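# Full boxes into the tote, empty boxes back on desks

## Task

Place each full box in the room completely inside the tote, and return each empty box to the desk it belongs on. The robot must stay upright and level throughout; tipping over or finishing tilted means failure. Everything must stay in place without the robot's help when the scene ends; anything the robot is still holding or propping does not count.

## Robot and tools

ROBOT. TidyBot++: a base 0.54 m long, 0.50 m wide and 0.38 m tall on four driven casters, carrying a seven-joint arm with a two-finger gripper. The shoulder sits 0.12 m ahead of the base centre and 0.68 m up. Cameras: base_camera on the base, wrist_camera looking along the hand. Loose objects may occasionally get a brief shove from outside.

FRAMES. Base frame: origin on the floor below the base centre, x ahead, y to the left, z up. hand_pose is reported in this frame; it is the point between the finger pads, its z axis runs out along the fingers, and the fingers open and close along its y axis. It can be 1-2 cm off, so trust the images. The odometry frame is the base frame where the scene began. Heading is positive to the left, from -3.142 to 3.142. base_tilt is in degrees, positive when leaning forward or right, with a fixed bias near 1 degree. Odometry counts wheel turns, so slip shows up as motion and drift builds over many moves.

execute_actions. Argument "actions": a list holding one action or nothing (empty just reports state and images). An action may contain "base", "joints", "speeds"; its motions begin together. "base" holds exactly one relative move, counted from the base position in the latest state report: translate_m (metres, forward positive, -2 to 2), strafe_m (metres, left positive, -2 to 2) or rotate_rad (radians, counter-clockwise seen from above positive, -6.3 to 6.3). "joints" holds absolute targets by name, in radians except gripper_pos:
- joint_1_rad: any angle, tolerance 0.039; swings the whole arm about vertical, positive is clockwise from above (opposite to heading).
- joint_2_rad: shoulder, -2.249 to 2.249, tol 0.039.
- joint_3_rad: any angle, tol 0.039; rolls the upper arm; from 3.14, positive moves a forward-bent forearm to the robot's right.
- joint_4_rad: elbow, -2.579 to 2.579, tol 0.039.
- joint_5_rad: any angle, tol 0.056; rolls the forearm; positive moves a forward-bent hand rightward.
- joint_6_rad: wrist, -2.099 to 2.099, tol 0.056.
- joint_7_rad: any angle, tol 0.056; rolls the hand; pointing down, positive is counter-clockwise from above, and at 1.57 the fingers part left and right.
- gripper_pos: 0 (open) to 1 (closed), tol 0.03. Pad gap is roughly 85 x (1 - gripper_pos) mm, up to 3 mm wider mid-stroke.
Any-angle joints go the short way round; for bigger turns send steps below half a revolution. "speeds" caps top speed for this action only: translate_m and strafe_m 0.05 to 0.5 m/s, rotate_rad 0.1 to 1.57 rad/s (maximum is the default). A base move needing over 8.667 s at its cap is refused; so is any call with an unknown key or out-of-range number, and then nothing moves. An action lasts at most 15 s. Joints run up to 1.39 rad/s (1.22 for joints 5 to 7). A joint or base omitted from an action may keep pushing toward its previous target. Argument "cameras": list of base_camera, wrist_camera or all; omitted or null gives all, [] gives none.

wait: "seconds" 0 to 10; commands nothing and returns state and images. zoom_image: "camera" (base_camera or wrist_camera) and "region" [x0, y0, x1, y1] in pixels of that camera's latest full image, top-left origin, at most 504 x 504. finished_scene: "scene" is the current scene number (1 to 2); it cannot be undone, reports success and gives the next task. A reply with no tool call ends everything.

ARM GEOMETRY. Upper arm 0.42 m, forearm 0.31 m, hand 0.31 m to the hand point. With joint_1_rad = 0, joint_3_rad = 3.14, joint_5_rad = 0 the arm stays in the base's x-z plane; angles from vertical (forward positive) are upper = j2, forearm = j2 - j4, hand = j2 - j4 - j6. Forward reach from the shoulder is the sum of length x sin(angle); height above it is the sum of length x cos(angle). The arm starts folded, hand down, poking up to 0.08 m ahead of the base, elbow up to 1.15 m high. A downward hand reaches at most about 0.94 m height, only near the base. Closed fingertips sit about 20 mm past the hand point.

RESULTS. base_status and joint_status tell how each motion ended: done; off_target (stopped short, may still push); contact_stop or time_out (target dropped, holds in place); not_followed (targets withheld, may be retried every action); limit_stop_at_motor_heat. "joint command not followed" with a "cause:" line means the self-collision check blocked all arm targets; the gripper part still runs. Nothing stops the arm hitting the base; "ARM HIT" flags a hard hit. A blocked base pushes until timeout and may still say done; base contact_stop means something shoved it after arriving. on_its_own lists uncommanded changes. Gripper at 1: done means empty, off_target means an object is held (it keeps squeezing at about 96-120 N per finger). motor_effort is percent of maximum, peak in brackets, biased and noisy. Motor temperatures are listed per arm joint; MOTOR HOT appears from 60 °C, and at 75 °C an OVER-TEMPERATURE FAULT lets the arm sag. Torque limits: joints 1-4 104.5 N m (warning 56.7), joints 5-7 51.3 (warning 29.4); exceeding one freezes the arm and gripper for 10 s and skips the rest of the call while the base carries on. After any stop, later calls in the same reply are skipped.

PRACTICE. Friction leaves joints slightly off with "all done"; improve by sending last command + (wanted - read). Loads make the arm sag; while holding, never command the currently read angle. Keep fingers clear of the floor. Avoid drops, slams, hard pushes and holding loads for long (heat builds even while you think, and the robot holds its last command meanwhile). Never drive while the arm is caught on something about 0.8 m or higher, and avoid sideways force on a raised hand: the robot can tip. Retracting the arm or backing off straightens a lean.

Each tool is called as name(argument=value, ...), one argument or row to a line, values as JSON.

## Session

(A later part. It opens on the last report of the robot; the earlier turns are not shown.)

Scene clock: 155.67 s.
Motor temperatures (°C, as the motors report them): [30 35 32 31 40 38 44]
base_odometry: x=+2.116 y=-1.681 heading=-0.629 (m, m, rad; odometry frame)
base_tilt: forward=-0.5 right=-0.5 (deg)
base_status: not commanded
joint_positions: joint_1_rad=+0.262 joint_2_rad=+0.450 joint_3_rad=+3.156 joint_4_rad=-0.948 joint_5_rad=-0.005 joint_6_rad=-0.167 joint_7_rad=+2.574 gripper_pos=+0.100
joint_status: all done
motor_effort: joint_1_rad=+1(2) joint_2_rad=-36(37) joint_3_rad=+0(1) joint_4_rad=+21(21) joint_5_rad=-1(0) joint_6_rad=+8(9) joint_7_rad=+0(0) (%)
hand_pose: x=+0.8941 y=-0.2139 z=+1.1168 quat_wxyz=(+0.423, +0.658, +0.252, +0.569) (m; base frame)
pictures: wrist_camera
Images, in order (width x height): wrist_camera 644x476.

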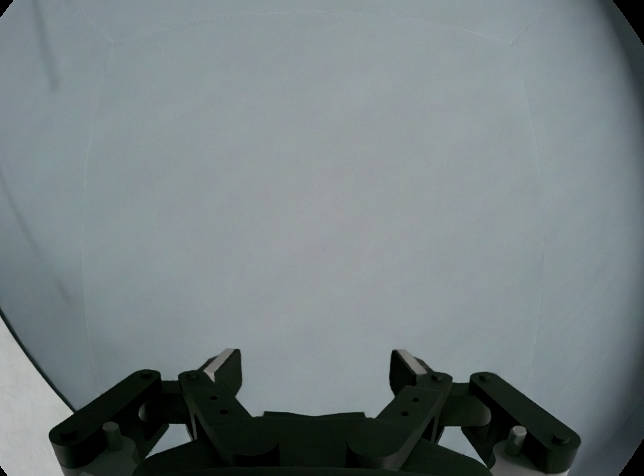

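wait(
  seconds=0.3,
)

wait(
  seconds=0.3,
)

wait(
  seconds=0.3,
)

wait(
  seconds=0.3,
)

wait(
  seconds=0.3,
)

Scene clock: 156.63 s.
Motor temperatures (°C, as the motors report them): [30 35 32 31 40 38 44]
base_odometry: x=+2.116 y=-1.681 heading=-0.629 (m, m, rad; odometry frame)
base_tilt: forward=-0.5 right=-0.5 (deg)
base_status: not commanded
joint_positions: joint_1_rad=+0.262 joint_2_rad=+0.450 joint_3_rad=+3.156 joint_4_rad=-0.948 joint_5_rad=-0.005 joint_6_rad=-0.167 joint_7_rad=+2.574 gripper_pos=+0.100
joint_status: all done
motor_effort: joint_1_rad=+0(2) joint_2_rad=-36(37) joint_3_rad=+0(1) joint_4_rad=+21(21) joint_5_rad=-1(0) joint_6_rad=+8(9) joint_7_rad=-1(0) (%)
hand_pose: x=+0.8941 y=-0.2139 z=+1.1168 quat_wxyz=(+0.423, +0.658, +0.252, +0.569) (m; base frame)
wait: 0.30 s; at rest from the start
pictures: base_camera, wrist_camera
Images, in order (width x height): base_camera 644x364, wrist_camera 644x476.

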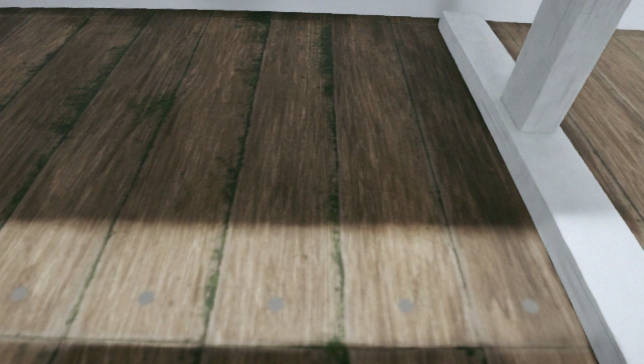

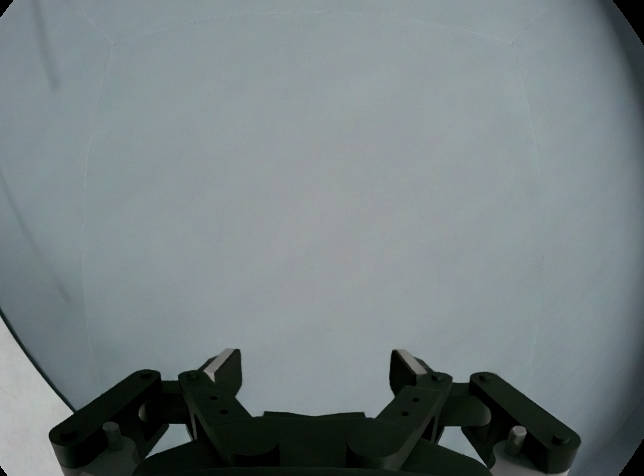

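Scene clock: 156.93 s.
Motor temperatures (°C, as the motors report them): [30 35 32 31 40 38 44]
base_odometry: x=+2.116 y=-1.681 heading=-0.629 (m, m, rad; odometry frame)
base_tilt: forward=-0.6 right=-0.4 (deg)
base_status: not commanded
joint_positions: joint_1_rad=+0.262 joint_2_rad=+0.450 joint_3_rad=+3.156 joint_4_rad=-0.948 joint_5_rad=-0.005 joint_6_rad=-0.167 joint_7_rad=+2.574 gripper_pos=+0.100
joint_status: all done
motor_effort: joint_1_rad=+1(2) joint_2_rad=-37(37) joint_3_rad=+0(1) joint_4_rad=+21(21) joint_5_rad=-1(0) joint_6_rad=+8(9) joint_7_rad=+0(0) (%)
hand_pose: x=+0.8941 y=-0.2139 z=+1.1168 quat_wxyz=(+0.423, +0.658, +0.252, +0.569) (m; base frame)
wait: 0.30 s; at rest by 0.27 s
pictures: base_camera, wrist_camera
Images, in order (width x height): base_camera 644x364, wrist_camera 644x476.

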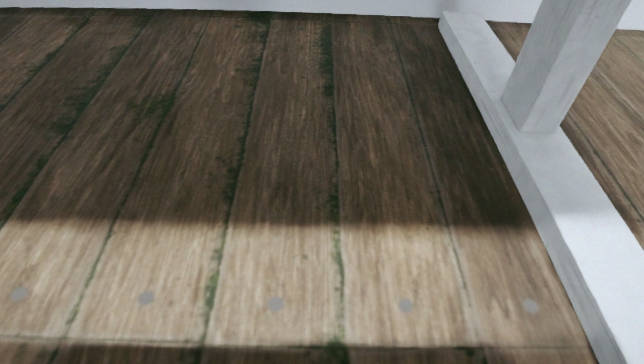

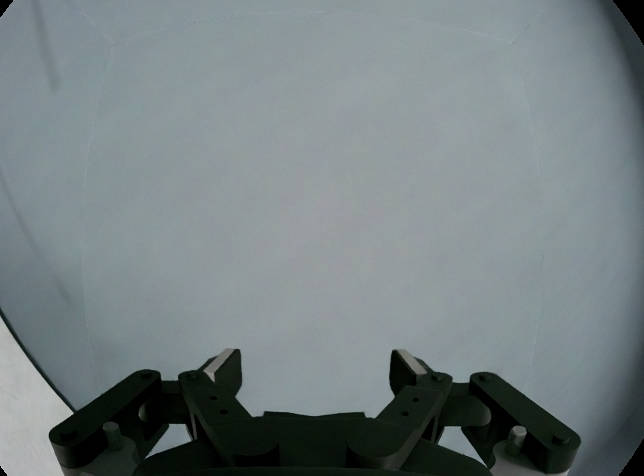

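Scene clock: 157.23 s.
Motor temperatures (°C, as the motors report them): [30 35 32 31 40 38 44]
base_odometry: x=+2.116 y=-1.681 heading=-0.629 (m, m, rad; odometry frame)
base_tilt: forward=-0.5 right=-0.4 (deg)
base_status: not commanded
joint_positions: joint_1_rad=+0.262 joint_2_rad=+0.450 joint_3_rad=+3.156 joint_4_rad=-0.948 joint_5_rad=-0.005 joint_6_rad=-0.167 joint_7_rad=+2.574 gripper_pos=+0.100
joint_status: all done
motor_effort: joint_1_rad=+0(2) joint_2_rad=-36(37) joint_3_rad=+0(1) joint_4_rad=+21(21) joint_5_rad=-1(0) joint_6_rad=+8(9) joint_7_rad=+0(0) (%)
hand_pose: x=+0.8941 y=-0.2139 z=+1.1168 quat_wxyz=(+0.423, +0.658, +0.252, +0.569) (m; base frame)
wait: 0.30 s; at rest by 0.27 s
pictures: base_camera, wrist_camera
Images, in order (width x height): base_camera 644x364, wrist_camera 644x476.

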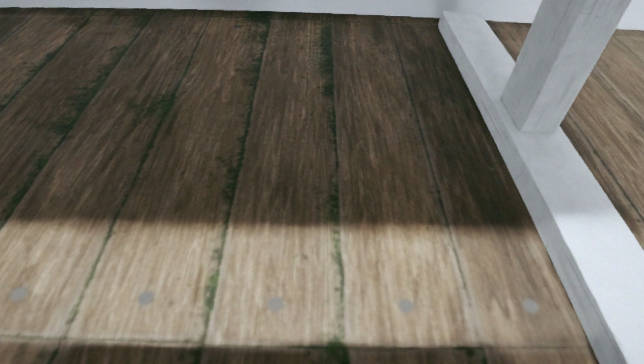

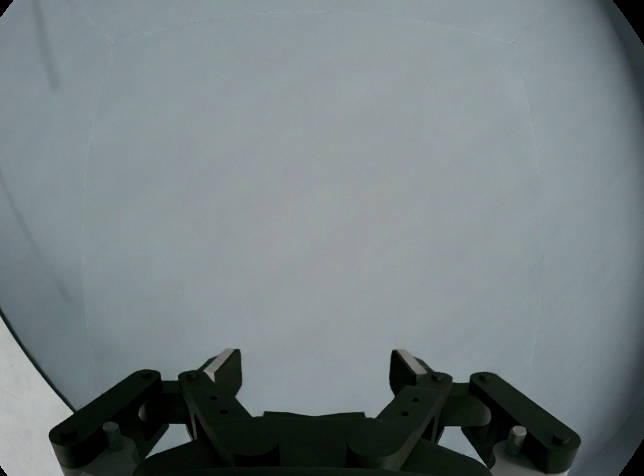

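Scene clock: 157.53 s.
Motor temperatures (°C, as the motors report them): [30 35 32 31 40 38 44]
base_odometry: x=+2.116 y=-1.681 heading=-0.629 (m, m, rad; odometry frame)
base_tilt: forward=-0.5 right=-0.4 (deg)
base_status: not commanded
joint_positions: joint_1_rad=+0.262 joint_2_rad=+0.450 joint_3_rad=+3.156 joint_4_rad=-0.948 joint_5_rad=-0.005 joint_6_rad=-0.167 joint_7_rad=+2.574 gripper_pos=+0.100
joint_status: all done
motor_effort: joint_1_rad=+1(2) joint_2_rad=-36(37) joint_3_rad=+0(1) joint_4_rad=+21(21) joint_5_rad=-1(0) joint_6_rad=+8(9) joint_7_rad=+0(0) (%)
hand_pose: x=+0.8941 y=-0.2139 z=+1.1168 quat_wxyz=(+0.423, +0.658, +0.252, +0.569) (m; base frame)
wait: 0.30 s; at rest by 0.27 s
pictures: base_camera, wrist_camera
Images, in order (width x height): base_camera 644x364, wrist_camera 644x476.

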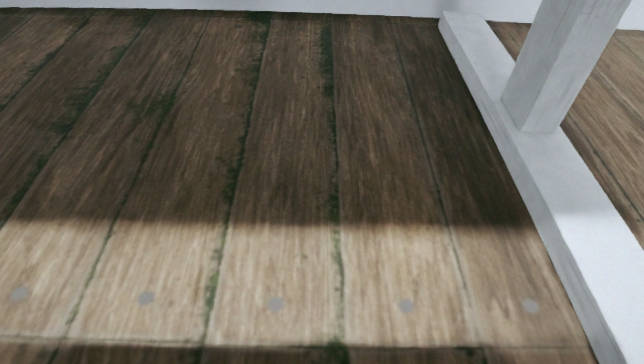

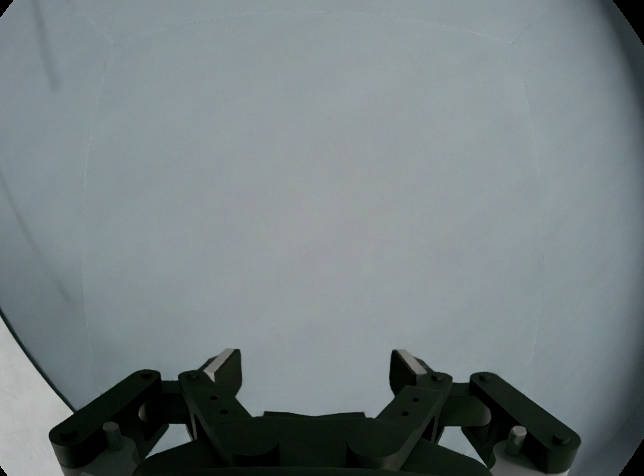

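Scene clock: 157.83 s.
Motor temperatures (°C, as the motors report them): [30 35 32 31 40 38 44]
base_odometry: x=+2.116 y=-1.681 heading=-0.629 (m, m, rad; odometry frame)
base_tilt: forward=-0.5 right=-0.5 (deg)
base_status: not commanded
joint_positions: joint_1_rad=+0.262 joint_2_rad=+0.450 joint_3_rad=+3.156 joint_4_rad=-0.948 joint_5_rad=-0.005 joint_6_rad=-0.167 joint_7_rad=+2.574 gripper_pos=+0.100
joint_status: all done
motor_effort: joint_1_rad=+0(2) joint_2_rad=-36(37) joint_3_rad=-1(1) joint_4_rad=+21(21) joint_5_rad=-1(0) joint_6_rad=+8(9) joint_7_rad=+0(0) (%)
hand_pose: x=+0.8941 y=-0.2139 z=+1.1168 quat_wxyz=(+0.423, +0.658, +0.252, +0.569) (m; base frame)
wait: 0.30 s; at rest by 0.27 s
pictures: base_camera, wrist_camera
Images, in order (width x height): base_camera 644x364, wrist_camera 644x476.

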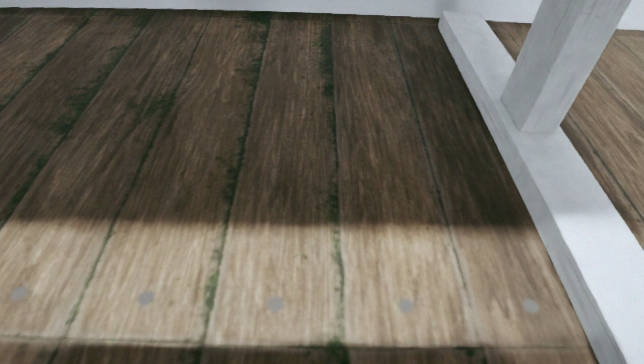

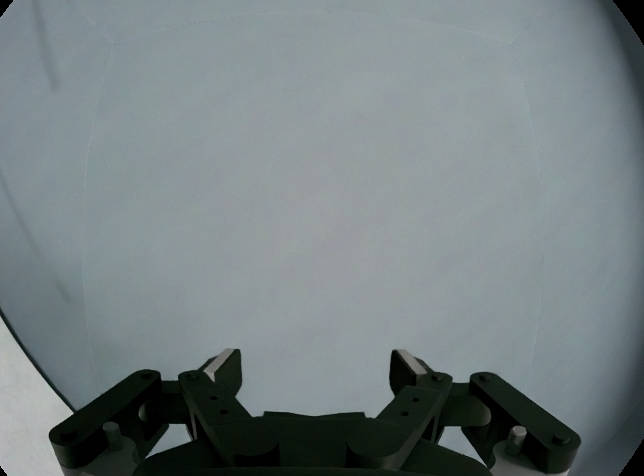

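execute_actions(
  actions=[
    {"joints":{"joint_6_rad":-1.652,"gripper_pos":0.0}},
  ],
  cameras=["wrist_camera"],
)

Scene clock: 160.23 s.
Motor temperatures (°C, as the motors report them): [30 35 32 31 40 38 44]
base_odometry: x=+2.116 y=-1.681 heading=-0.629 (m, m, rad; odometry frame)
base_tilt: forward=-0.5 right=-0.4 (deg)
base_status: not commanded
joint_positions: joint_1_rad=+0.262 joint_2_rad=+0.449 joint_3_rad=+3.156 joint_4_rad=-0.945 joint_5_rad=-0.005 joint_6_rad=-1.636 joint_7_rad=+2.574 gripper_pos=+0.000
joint_status: all done
motor_effort: joint_1_rad=+0(0) joint_2_rad=-32(38) joint_3_rad=+0(0) joint_4_rad=+16(21) joint_5_rad=+0(1) joint_6_rad=+1(8) joint_7_rad=+1(0) (%)
hand_pose: x=+0.6270 y=-0.1393 z=+0.8066 quat_wxyz=(+0.034, +0.933, +0.356, +0.044) (m; base frame)
pictures: wrist_camera
Images, in order (width x height): wrist_camera 644x476.

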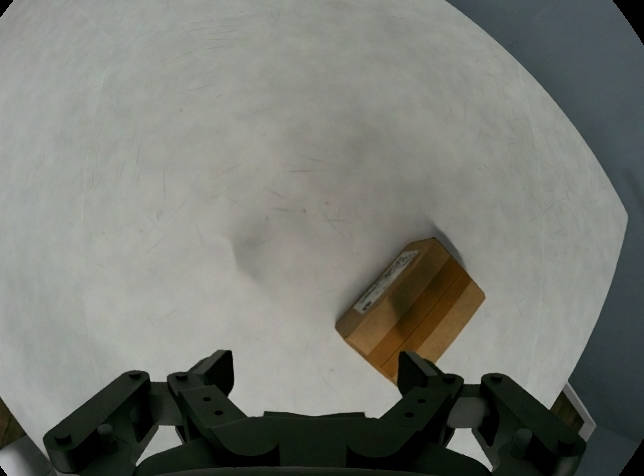

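zoom_image(
  camera="wrist_camera",
  region=[320, 225, 500, 405],
)

Region (320, 225, 500, 405) of wrist_camera's 644x476 image, scaled by 2.800.

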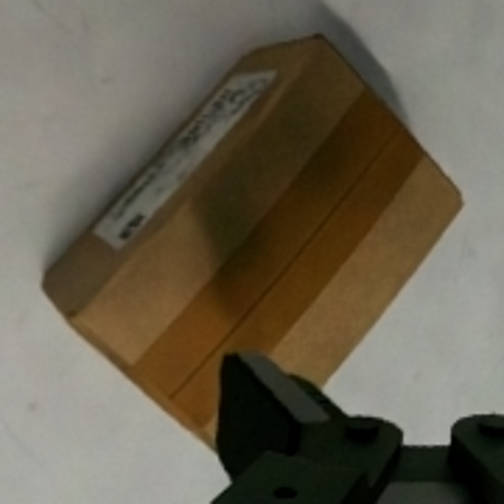

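execute_actions(
  actions=[
    {"joints":{"joint_1_rad":0.311,"joint_2_rad":0.5,"joint_4_rad":-0.538,"joint_6_rad":-1.842,"joint_7_rad":1.82}},
  ],
  cameras=[],
)

execute_actions(
  actions=[
    {"joints":{"joint_2_rad":0.685}},
  ],
  cameras=["wrist_camera"],
)

Scene clock: 167.43 s.
Motor temperatures (°C, as the motors report them): [30 35 32 31 40 38 44]
base_odometry: x=+2.116 y=-1.681 heading=-0.629 (m, m, rad; odometry frame)
base_tilt: forward=-0.5 right=-0.4 (deg)
base_status: not commanded
joint_positions: joint_1_rad=+0.299 joint_2_rad=+0.489 joint_3_rad=+3.156 joint_4_rad=-0.560 joint_5_rad=-0.005 joint_6_rad=-1.806 joint_7_rad=+1.846 gripper_pos=+0.000
joint_status: all done
motor_effort: joint_1_rad=+0(0) joint_2_rad=-32(33) joint_3_rad=-1(0) joint_4_rad=+15(17) joint_5_rad=+0(0) joint_6_rad=+2(3) joint_7_rad=+1(1) (%)
hand_pose: x=+0.6519 y=-0.1669 z=+0.9111 quat_wxyz=(+0.042, +0.990, -0.017, +0.136) (m; base frame)
pictures: none
No camera images: the call's "cameras" was empty. Leave "cameras" out to get every camera's image.

Scene clock: 169.00 s.
Motor temperatures (°C, as the motors report them): [30 35 32 31 40 38 44]
base_odometry: x=+2.116 y=-1.681 heading=-0.629 (m, m, rad; odometry frame)
base_tilt: forward=-0.5 right=-0.4 (deg)
base_status: not commanded
joint_positions: joint_1_rad=+0.299 joint_2_rad=+0.688 joint_3_rad=+3.156 joint_4_rad=-0.556 joint_5_rad=-0.005 joint_6_rad=-1.806 joint_7_rad=+1.846 gripper_pos=+0.000
joint_status: all done
motor_effort: joint_1_rad=+0(0) joint_2_rad=-38(44) joint_3_rad=+0(1) joint_4_rad=+15(17) joint_5_rad=+0(0) joint_6_rad=+1(2) joint_7_rad=+1(0) (%)
hand_pose: x=+0.6853 y=-0.1772 z=+0.7979 quat_wxyz=(+0.015, +0.999, -0.017, +0.043) (m; base frame)
pictures: wrist_camera
Images, in order (width x height): wrist_camera 644x476.

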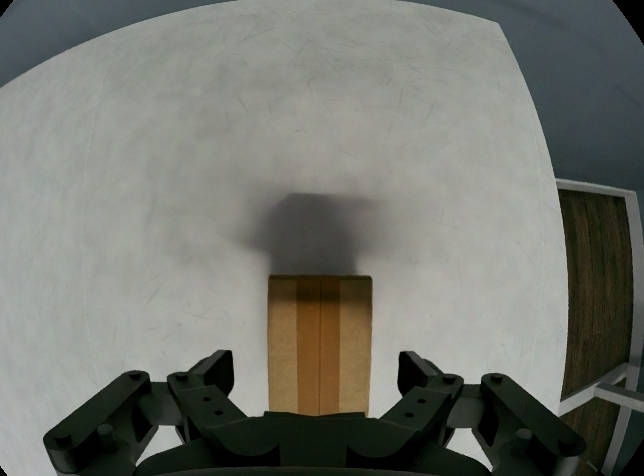

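execute_actions(
  actions=[
    {"joints":{"joint_2_rad":0.774}},
  ],
  cameras=["wrist_camera"],
)

Scene clock: 170.53 s.
Motor temperatures (°C, as the motors report them): [30 35 32 31 40 38 44]
base_odometry: x=+2.116 y=-1.681 heading=-0.629 (m, m, rad; odometry frame)
base_tilt: forward=-0.4 right=-0.5 (deg)
base_status: not commanded
joint_positions: joint_1_rad=+0.299 joint_2_rad=+0.778 joint_3_rad=+3.156 joint_4_rad=-0.555 joint_5_rad=-0.005 joint_6_rad=-1.806 joint_7_rad=+1.846 gripper_pos=+0.000
joint_status: all done
motor_effort: joint_1_rad=+1(0) joint_2_rad=-40(44) joint_3_rad=-1(1) joint_4_rad=+15(17) joint_5_rad=+0(0) joint_6_rad=+0(1) joint_7_rad=+0(0) (%)
hand_pose: x=+0.6932 y=-0.1797 z=+0.7441 quat_wxyz=(+0.003, +1.000, -0.016, +0.000) (m; base frame)
pictures: wrist_camera
Images, in order (width x height): wrist_camera 644x476.

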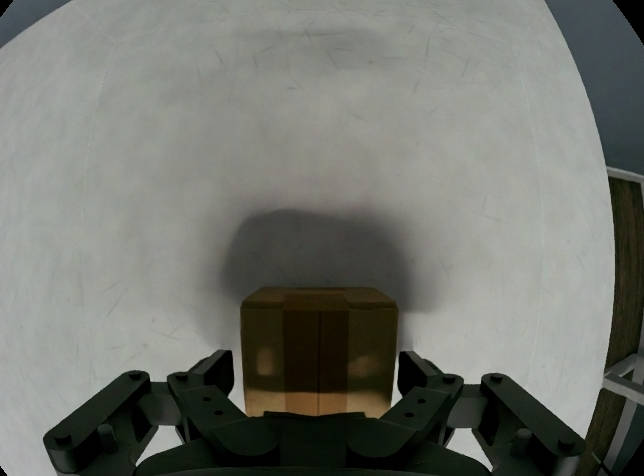

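execute_actions(
  actions=[
    {"joints":{"gripper_pos":1.0}},
  ],
  cameras=[],
)

execute_actions(
  actions=[
    {"joints":{"joint_2_rad":0.68}},
  ],
  cameras=[],
)

Scene clock: 172.37 s.
Motor temperatures (°C, as the motors report them): [30 35 32 31 40 38 44]
base_odometry: x=+2.116 y=-1.681 heading=-0.629 (m, m, rad; odometry frame)
base_tilt: forward=-0.5 right=-0.4 (deg)
base_status: not commanded
joint_positions: joint_1_rad=+0.299 joint_2_rad=+0.777 joint_3_rad=+3.156 joint_4_rad=-0.555 joint_5_rad=-0.005 joint_6_rad=-1.808 joint_7_rad=+1.846 gripper_pos=+0.349
joint_status: gripper_pos off_target (ended at +0.349, target +1.000)
motor_effort: joint_1_rad=+0(1) joint_2_rad=-40(44) joint_3_rad=-1(1) joint_4_rad=+15(17) joint_5_rad=-1(0) joint_6_rad=+0(1) joint_7_rad=-1(1) (%)
hand_pose: x=+0.6927 y=-0.1797 z=+0.7447 quat_wxyz=(+0.003, +1.000, -0.017, +0.000) (m; base frame)
pictures: none
No camera images: the call's "cameras" was empty. Leave "cameras" out to get every camera's image.

Scene clock: 173.63 s.
Motor temperatures (°C, as the motors report them): [30 35 32 31 40 38 44]
base_odometry: x=+2.116 y=-1.681 heading=-0.629 (m, m, rad; odometry frame)
base_tilt: forward=-0.4 right=-0.4 (deg)
base_status: not commanded
joint_positions: joint_1_rad=+0.299 joint_2_rad=+0.688 joint_3_rad=+3.156 joint_4_rad=-0.555 joint_5_rad=-0.005 joint_6_rad=-1.808 joint_7_rad=+1.846 gripper_pos=+0.349
joint_status: all done
motor_effort: joint_1_rad=+0(0) joint_2_rad=-40(46) joint_3_rad=+0(1) joint_4_rad=+17(18) joint_5_rad=-1(0) joint_6_rad=+0(1) joint_7_rad=+0(0) (%)
hand_pose: x=+0.6850 y=-0.1773 z=+0.7983 quat_wxyz=(+0.015, +0.999, -0.017, +0.043) (m; base frame)
pictures: none
No camera images: the call's "cameras" was empty. Leave "cameras" out to get every camera's image.

execute_actions(
  actions=[
    {"joints":{"joint_1_rad":0.25,"joint_2_rad":0.44,"joint_4_rad":-0.965,"joint_6_rad":-0.14,"joint_7_rad":2.6}},
  ],
  cameras=[],
)

Scene clock: 176.97 s.
Motor temperatures (°C, as the motors report them): [30 35 32 31 40 38 44]
base_odometry: x=+2.116 y=-1.681 heading=-0.629 (m, m, rad; odometry frame)
base_tilt: forward=-0.5 right=-0.4 (deg)
base_status: not commanded
joint_positions: joint_1_rad=+0.262 joint_2_rad=+0.454 joint_3_rad=+3.156 joint_4_rad=-0.954 joint_5_rad=-0.005 joint_6_rad=-0.175 joint_7_rad=+2.575 gripper_pos=+0.349
joint_status: all done
motor_effort: joint_1_rad=+1(0) joint_2_rad=-40(42) joint_3_rad=+0(1) joint_4_rad=+23(23) joint_5_rad=-1(1) joint_6_rad=+10(10) joint_7_rad=+0(0) (%)
hand_pose: x=+0.8961 y=-0.2144 z=+1.1070 quat_wxyz=(+0.419, +0.664, +0.254, +0.564) (m; base frame)
pictures: none
No camera images: the call's "cameras" was empty. Leave "cameras" out to get every camera's image.

execute_actions(
  actions=[],
  cameras=[],
)

Scene clock: 177.27 s.
Motor temperatures (°C, as the motors report them): [30 35 32 31 40 38 44]
base_odometry: x=+2.116 y=-1.681 heading=-0.629 (m, m, rad; odometry frame)
base_tilt: forward=-0.5 right=-0.4 (deg)
base_status: not commanded
joint_positions: joint_1_rad=+0.262 joint_2_rad=+0.454 joint_3_rad=+3.156 joint_4_rad=-0.954 joint_5_rad=-0.005 joint_6_rad=-0.175 joint_7_rad=+2.575 gripper_pos=+0.349
joint_status: all done
motor_effort: joint_1_rad=+0(0) joint_2_rad=-40(42) joint_3_rad=-1(1) joint_4_rad=+24(23) joint_5_rad=-1(1) joint_6_rad=+10(10) joint_7_rad=+1(0) (%)
hand_pose: x=+0.8961 y=-0.2144 z=+1.1070 quat_wxyz=(+0.419, +0.664, +0.254, +0.564) (m; base frame)
pictures: none
No camera images: the call's "cameras" was empty. Leave "cameras" out to get every camera's image.

execute_actions(
  actions=[],
  cameras=[],
)

Scene clock: 177.60 s.
Motor temperatures (°C, as the motors report them): [30 35 32 31 40 38 44]
base_odometry: x=+2.116 y=-1.681 heading=-0.629 (m, m, rad; odometry frame)
base_tilt: forward=-0.5 right=-0.4 (deg)
base_status: not commanded
joint_positions: joint_1_rad=+0.262 joint_2_rad=+0.454 joint_3_rad=+3.156 joint_4_rad=-0.954 joint_5_rad=-0.005 joint_6_rad=-0.175 joint_7_rad=+2.575 gripper_pos=+0.349
joint_status: all done
motor_effort: joint_1_rad=+0(0) joint_2_rad=-41(42) joint_3_rad=+0(1) joint_4_rad=+23(23) joint_5_rad=-1(1) joint_6_rad=+10(10) joint_7_rad=+0(0) (%)
hand_pose: x=+0.8961 y=-0.2144 z=+1.1070 quat_wxyz=(+0.419, +0.664, +0.254, +0.564) (m; base frame)
pictures: none
No camera images: the call's "cameras" was empty. Leave "cameras" out to get every camera's image.

execute_actions(
  actions=[
    {"base":{"strafe_m":1.38},"joints":{"joint_1_rad":0.18,"joint_2_rad":0.22,"joint_4_rad":-1.6,"joint_6_rad":-0.28,"joint_7_rad":2.87}},
  ],
)

Scene clock: 184.60 s.
Motor temperatures (°C, as the motors report them): [30 35 32 31 40 38 44]
base_odometry: x=+2.929 y=-0.565 heading=-0.630 (m, m, rad; odometry frame)
base_tilt: forward=-0.5 right=-0.5 (deg)
base_status: done
joint_positions: joint_1_rad=+0.181 joint_2_rad=+0.243 joint_3_rad=+3.156 joint_4_rad=-1.590 joint_5_rad=-0.005 joint_6_rad=-0.257 joint_7_rad=+2.841 gripper_pos=+0.349
joint_status: all done
motor_effort: joint_1_rad=+1(4) joint_2_rad=-31(40) joint_3_rad=+1(2) joint_4_rad=+22(25) joint_5_rad=+0(1) joint_6_rad=+9(10) joint_7_rad=+0(0) (%)
hand_pose: x=+0.7818 y=-0.1286 z=+0.8543 quat_wxyz=(+0.335, +0.743, +0.442, +0.373) (m; base frame)
pictures: base_camera, wrist_camera
Images, in order (width x height): base_camera 644x364, wrist_camera 644x476.

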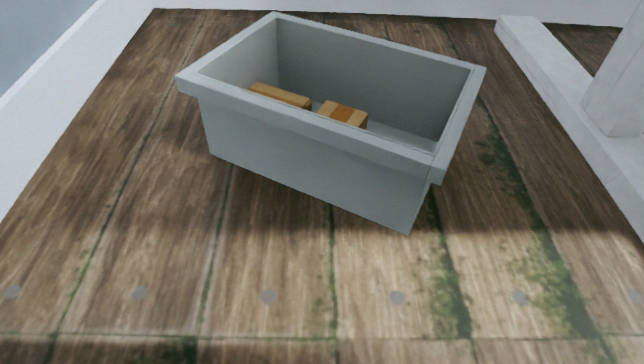

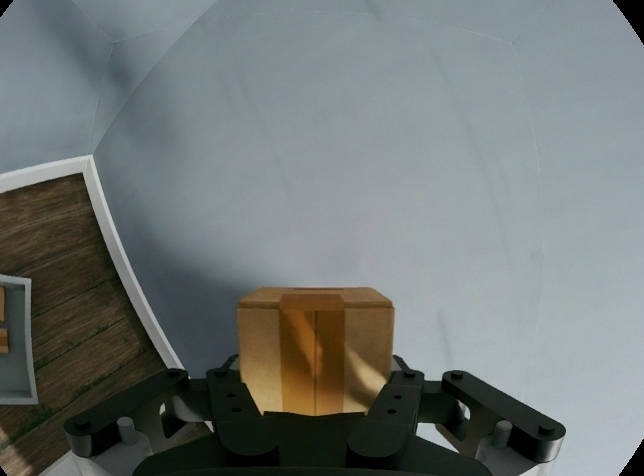

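execute_actions(
  actions=[
    {"joints":{"joint_1_rad":0.2,"joint_2_rad":1.32,"joint_4_rad":-1.572,"joint_6_rad":-0.15}},
  ],
)

Scene clock: 191.87 s.
Motor temperatures (°C, as the motors report them): [30 35 32 31 40 38 44]
base_odometry: x=+2.929 y=-0.565 heading=-0.630 (m, m, rad; odometry frame)
base_tilt: forward=-0.5 right=-0.4 (deg)
base_status: not commanded
joint_positions: joint_1_rad=+0.186 joint_2_rad=+1.327 joint_3_rad=+3.156 joint_4_rad=-1.590 joint_5_rad=-0.005 joint_6_rad=-0.187 joint_7_rad=+2.841 gripper_pos=+0.349
joint_status: all done
motor_effort: joint_1_rad=+0(0) joint_2_rad=-40(46) joint_3_rad=-1(0) joint_4_rad=+4(22) joint_5_rad=+0(0) joint_6_rad=+0(9) joint_7_rad=+0(0) (%)
hand_pose: x=+0.5990 y=-0.0977 z=+0.1657 quat_wxyz=(+0.017, +0.859, +0.512, +0.010) (m; base frame)
pictures: base_camera, wrist_camera
Images, in order (width x height): base_camera 644x364, wrist_camera 644x476.

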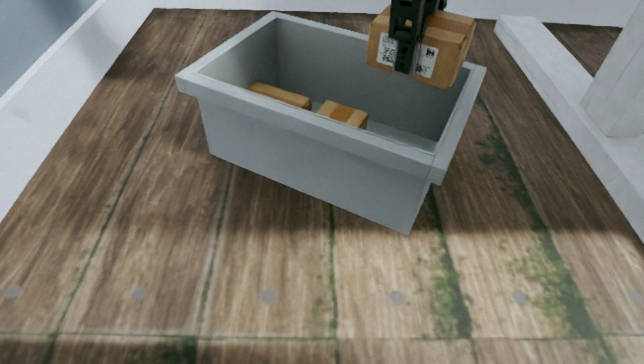

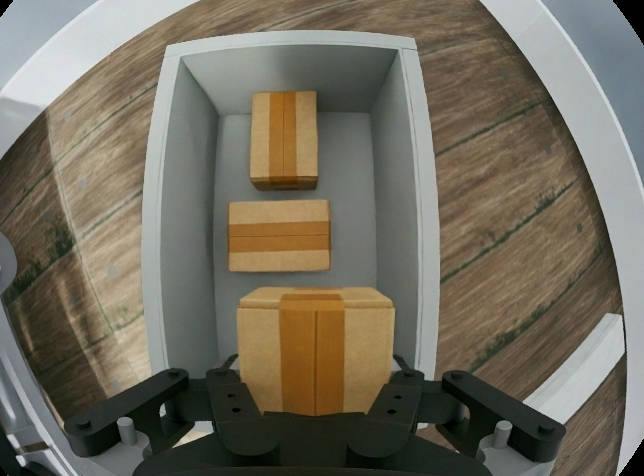

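execute_actions(
  actions=[
    {"joints":{"joint_1_rad":0.165,"joint_2_rad":1.358}},
  ],
)

Scene clock: 195.63 s.
Motor temperatures (°C, as the motors report them): [30 35 32 31 40 38 44]
base_odometry: x=+2.929 y=-0.565 heading=-0.630 (m, m, rad; odometry frame)
base_tilt: forward=-0.5 right=-0.5 (deg)
base_status: not commanded
joint_positions: joint_1_rad=+0.170 joint_2_rad=+1.365 joint_3_rad=+3.156 joint_4_rad=-1.590 joint_5_rad=-0.005 joint_6_rad=-0.185 joint_7_rad=+2.841 gripper_pos=+0.349
joint_status: all done
motor_effort: joint_1_rad=+1(2) joint_2_rad=-40(41) joint_3_rad=-1(2) joint_4_rad=+3(4) joint_5_rad=+0(0) joint_6_rad=+0(0) joint_7_rad=+0(1) (%)
hand_pose: x=+0.5816 y=-0.0866 z=+0.1476 quat_wxyz=(+0.005, +0.854, +0.519, -0.004) (m; base frame)
pictures: base_camera, wrist_camera
Images, in order (width x height): base_camera 644x364, wrist_camera 644x476.

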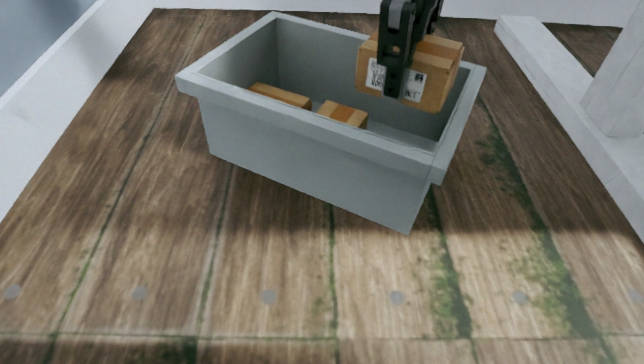

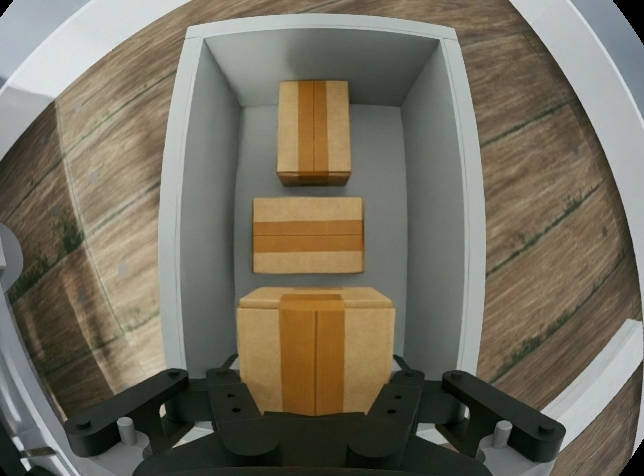

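execute_actions(
  actions=[
    {"joints":{"joint_1_rad":0.178,"joint_2_rad":1.482,"joint_4_rad":-1.447}},
  ],
)

Scene clock: 197.97 s.
Motor temperatures (°C, as the motors report them): [30 35 32 31 40 38 44]
base_odometry: x=+2.929 y=-0.565 heading=-0.630 (m, m, rad; odometry frame)
base_tilt: forward=-0.5 right=-0.5 (deg)
base_status: not commanded
joint_positions: joint_1_rad=+0.170 joint_2_rad=+1.493 joint_3_rad=+3.156 joint_4_rad=-1.469 joint_5_rad=-0.005 joint_6_rad=-0.184 joint_7_rad=+2.841 gripper_pos=+0.349
joint_status: all done
motor_effort: joint_1_rad=+1(0) joint_2_rad=-40(42) joint_3_rad=+0(1) joint_4_rad=+2(4) joint_5_rad=-1(0) joint_6_rad=-1(0) joint_7_rad=+0(0) (%)
hand_pose: x=+0.5857 y=-0.0873 z=+0.0939 quat_wxyz=(+0.004, +0.854, +0.520, -0.006) (m; base frame)
pictures: base_camera, wrist_camera
Images, in order (width x height): base_camera 644x364, wrist_camera 644x476.

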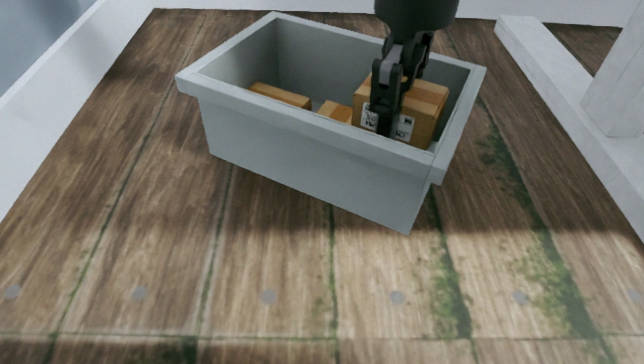

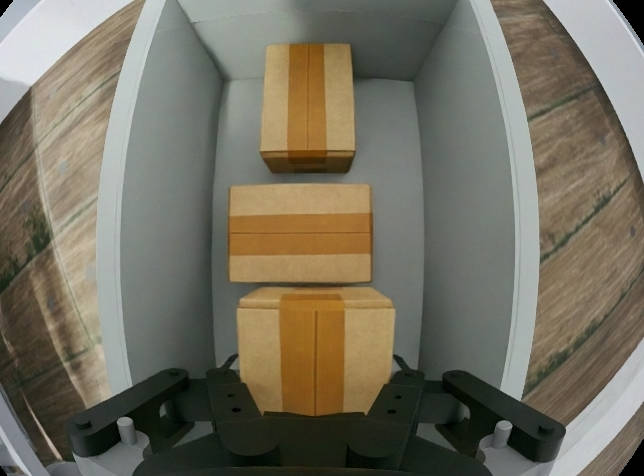

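execute_actions(
  actions=[
    {"joints":{"joint_1_rad":0.192,"joint_2_rad":1.616,"joint_4_rad":-1.312}},
  ],
)

Scene clock: 213.53 s.
Motor temperatures (°C, as the motors report them): [30 35 32 31 40 38 44]
base_odometry: x=+2.929 y=-0.565 heading=-0.630 (m, m, rad; odometry frame)
base_tilt: forward=-0.6 right=-0.5 (deg)
base_status: not commanded
joint_positions: joint_1_rad=+0.184 joint_2_rad=+1.558 joint_3_rad=+3.153 joint_4_rad=-1.340 joint_5_rad=-0.005 joint_6_rad=-0.197 joint_7_rad=+2.853 gripper_pos=+0.349
joint_status: joint_2_rad off_target (ended at +1.558, target +1.616); the others done
motor_effort: joint_1_rad=+0(2) joint_2_rad=-25(40) joint_3_rad=+1(4) joint_4_rad=+15(15) joint_5_rad=-2(2) joint_6_rad=+13(14) joint_7_rad=-2(2) (%)
hand_pose: x=+0.6203 y=-0.0990 z=+0.0711 quat_wxyz=(+0.019, +0.854, +0.520, +0.014) (m; base frame)
pictures: base_camera, wrist_camera
Images, in order (width x height): base_camera 644x364, wrist_camera 644x476.

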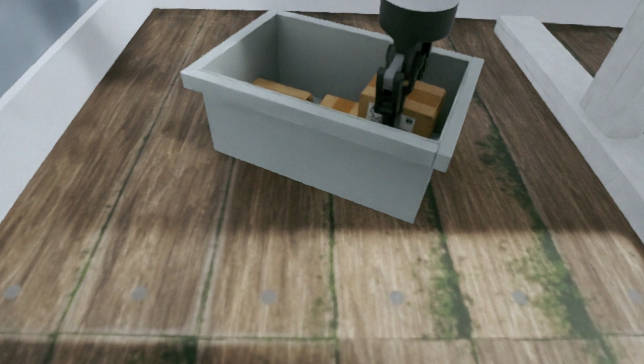

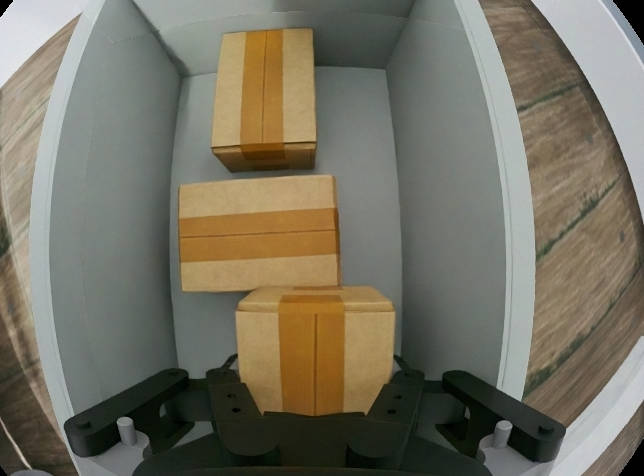

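execute_actions(
  actions=[
    {"joints":{"joint_2_rad":1.478,"joint_4_rad":-1.47}},
  ],
)

Scene clock: 215.57 s.
Motor temperatures (°C, as the motors report them): [30 35 32 31 40 38 44]
base_odometry: x=+2.929 y=-0.565 heading=-0.630 (m, m, rad; odometry frame)
base_tilt: forward=-0.5 right=-0.5 (deg)
base_status: not commanded
joint_positions: joint_1_rad=+0.184 joint_2_rad=+1.498 joint_3_rad=+3.153 joint_4_rad=-1.453 joint_5_rad=-0.005 joint_6_rad=-0.182 joint_7_rad=+2.853 gripper_pos=+0.349
joint_status: all done
motor_effort: joint_1_rad=+0(1) joint_2_rad=-40(41) joint_3_rad=+0(3) joint_4_rad=+3(15) joint_5_rad=+0(1) joint_6_rad=+0(13) joint_7_rad=+0(2) (%)
hand_pose: x=+0.5913 y=-0.0940 z=+0.0923 quat_wxyz=(+0.007, +0.854, +0.520, -0.001) (m; base frame)
pictures: base_camera, wrist_camera
Images, in order (width x height): base_camera 644x364, wrist_camera 644x476.

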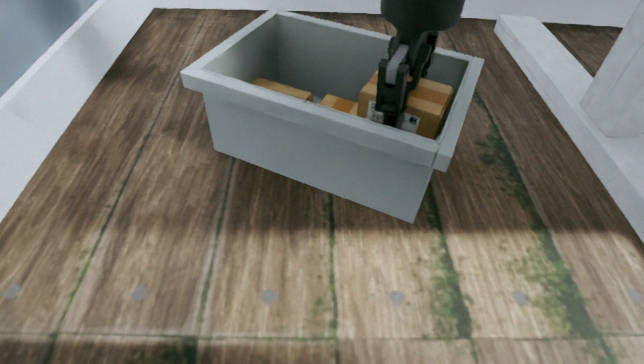

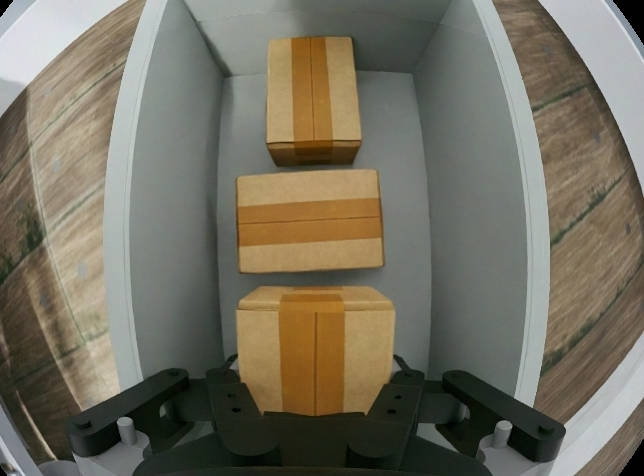

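execute_actions(
  actions=[
    {"joints":{"joint_2_rad":1.49,"joint_4_rad":-1.421,"joint_7_rad":2.905}},
  ],
  cameras=["wrist_camera"],
)

Scene clock: 217.77 s.
Motor temperatures (°C, as the motors report them): [30 35 32 31 40 38 44]
base_odometry: x=+2.929 y=-0.565 heading=-0.630 (m, m, rad; odometry frame)
base_tilt: forward=-0.5 right=-0.4 (deg)
base_status: not commanded
joint_positions: joint_1_rad=+0.184 joint_2_rad=+1.499 joint_3_rad=+3.153 joint_4_rad=-1.436 joint_5_rad=-0.005 joint_6_rad=-0.182 joint_7_rad=+2.876 gripper_pos=+0.349
joint_status: all done
motor_effort: joint_1_rad=+0(1) joint_2_rad=-41(42) joint_3_rad=+0(0) joint_4_rad=+3(4) joint_5_rad=+0(0) joint_6_rad=+0(0) joint_7_rad=+0(0) (%)
hand_pose: x=+0.6017 y=-0.0959 z=+0.0932 quat_wxyz=(+0.012, +0.848, +0.529, +0.005) (m; base frame)
pictures: wrist_camera
Images, in order (width x height): wrist_camera 644x476.

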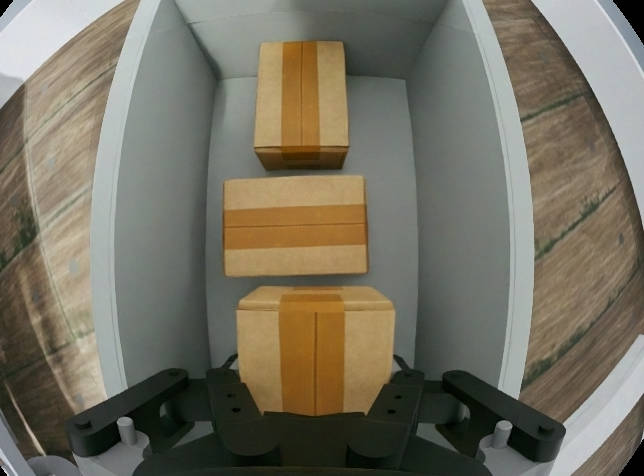

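execute_actions(
  actions=[
    {"joints":{"joint_2_rad":1.618,"joint_4_rad":-1.297}},
  ],
)

Scene clock: 219.60 s.
Motor temperatures (°C, as the motors report them): [30 35 32 31 40 38 44]
base_odometry: x=+2.929 y=-0.565 heading=-0.630 (m, m, rad; odometry frame)
base_tilt: forward=-0.5 right=-0.4 (deg)
base_status: not commanded
joint_positions: joint_1_rad=+0.184 joint_2_rad=+1.630 joint_3_rad=+3.153 joint_4_rad=-1.319 joint_5_rad=-0.005 joint_6_rad=-0.182 joint_7_rad=+2.876 gripper_pos=+0.349
joint_status: all done
motor_effort: joint_1_rad=+0(1) joint_2_rad=-40(43) joint_3_rad=-1(1) joint_4_rad=+3(5) joint_5_rad=+0(1) joint_6_rad=+0(1) joint_7_rad=+0(0) (%)
hand_pose: x=+0.5932 y=-0.0942 z=+0.0371 quat_wxyz=(+0.008, +0.848, +0.530, +0.000) (m; base frame)
pictures: base_camera, wrist_camera
Images, in order (width x height): base_camera 644x364, wrist_camera 644x476.

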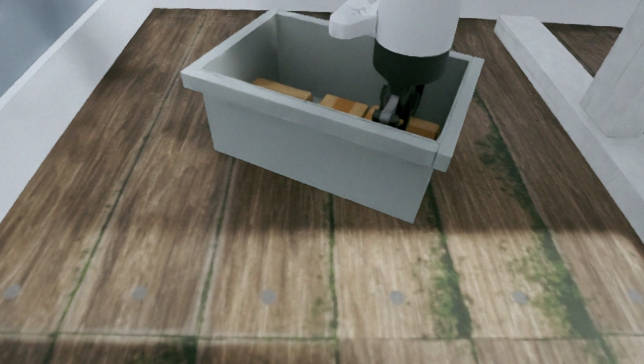

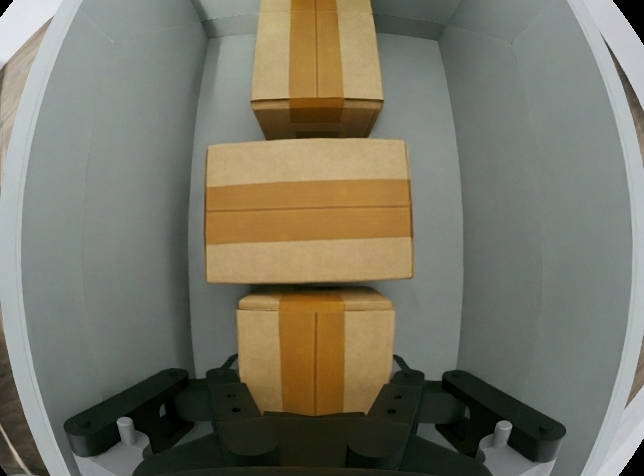

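execute_actions(
  actions=[
    {"joints":{"joint_2_rad":1.642,"joint_4_rad":-1.276}},
  ],
  cameras=[],
)

Scene clock: 220.87 s.
Motor temperatures (°C, as the motors report them): [30 35 32 31 40 38 44]
base_odometry: x=+2.929 y=-0.565 heading=-0.630 (m, m, rad; odometry frame)
base_tilt: forward=-0.4 right=-0.4 (deg)
base_status: not commanded
joint_positions: joint_1_rad=+0.184 joint_2_rad=+1.645 joint_3_rad=+3.153 joint_4_rad=-1.298 joint_5_rad=-0.005 joint_6_rad=-0.182 joint_7_rad=+2.876 gripper_pos=+0.349
joint_status: all done
motor_effort: joint_1_rad=+0(1) joint_2_rad=-40(42) joint_3_rad=-1(0) joint_4_rad=+3(4) joint_5_rad=+0(1) joint_6_rad=+0(0) joint_7_rad=+0(0) (%)
hand_pose: x=+0.5966 y=-0.0949 z=+0.0312 quat_wxyz=(+0.010, +0.848, +0.530, +0.002) (m; base frame)
pictures: none
No camera images: the call's "cameras" was empty. Leave "cameras" out to get every camera's image.

execute_actions(
  actions=[
    {"joints":{"gripper_pos":0.24,"joint_4_rad":-1.312}},
  ],
  cameras=[],
)

execute_actions(
  actions=[
    {"joints":{"joint_2_rad":1.33,"joint_4_rad":-1.625}},
  ],
)

Scene clock: 222.43 s.
Motor temperatures (°C, as the motors report them): [30 35 32 31 40 38 44]
base_odometry: x=+2.929 y=-0.565 heading=-0.630 (m, m, rad; odometry frame)
base_tilt: forward=-0.5 right=-0.5 (deg)
base_status: not commanded
joint_positions: joint_1_rad=+0.184 joint_2_rad=+1.644 joint_3_rad=+3.153 joint_4_rad=-1.304 joint_5_rad=-0.005 joint_6_rad=-0.182 joint_7_rad=+2.876 gripper_pos=+0.240
joint_status: all done
motor_effort: joint_1_rad=+0(0) joint_2_rad=-38(42) joint_3_rad=+0(1) joint_4_rad=+2(4) joint_5_rad=+0(0) joint_6_rad=+0(0) joint_7_rad=+0(1) (%)
hand_pose: x=+0.5931 y=-0.0942 z=+0.0310 quat_wxyz=(+0.008, +0.848, +0.530, +0.000) (m; base frame)
pictures: none
No camera images: the call's "cameras" was empty. Leave "cameras" out to get every camera's image.

Scene clock: 224.00 s.
Motor temperatures (°C, as the motors report them): [30 35 32 31 40 38 44]
base_odometry: x=+2.929 y=-0.565 heading=-0.630 (m, m, rad; odometry frame)
base_tilt: forward=-0.5 right=-0.4 (deg)
base_status: not commanded
joint_positions: joint_1_rad=+0.184 joint_2_rad=+1.330 joint_3_rad=+3.153 joint_4_rad=-1.599 joint_5_rad=-0.005 joint_6_rad=-0.182 joint_7_rad=+2.876 gripper_pos=+0.240
joint_status: all done
motor_effort: joint_1_rad=+1(1) joint_2_rad=-38(40) joint_3_rad=+0(1) joint_4_rad=+3(3) joint_5_rad=+0(1) joint_6_rad=+0(0) joint_7_rad=+0(0) (%)
hand_pose: x=+0.5941 y=-0.0945 z=+0.1637 quat_wxyz=(+0.014, +0.849, +0.529, +0.008) (m; base frame)
pictures: base_camera, wrist_camera
Images, in order (width x height): base_camera 644x364, wrist_camera 644x476.

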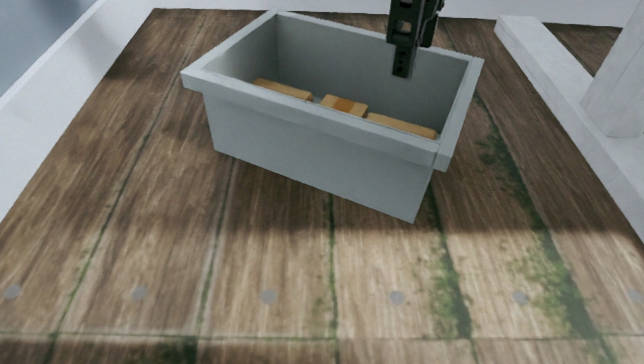

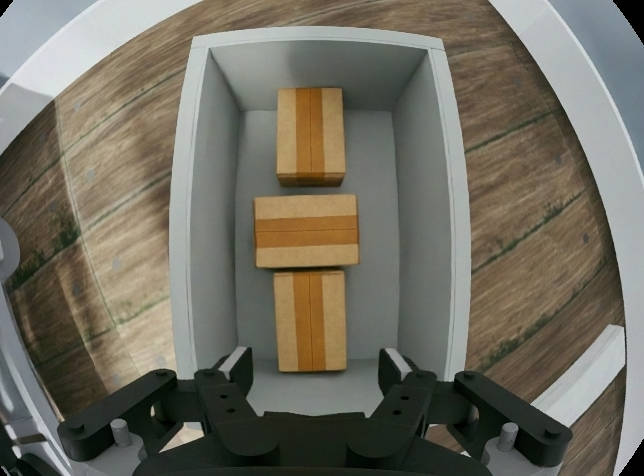

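finished_scene(
  scene=2,
)

The scene is finished: the task was done.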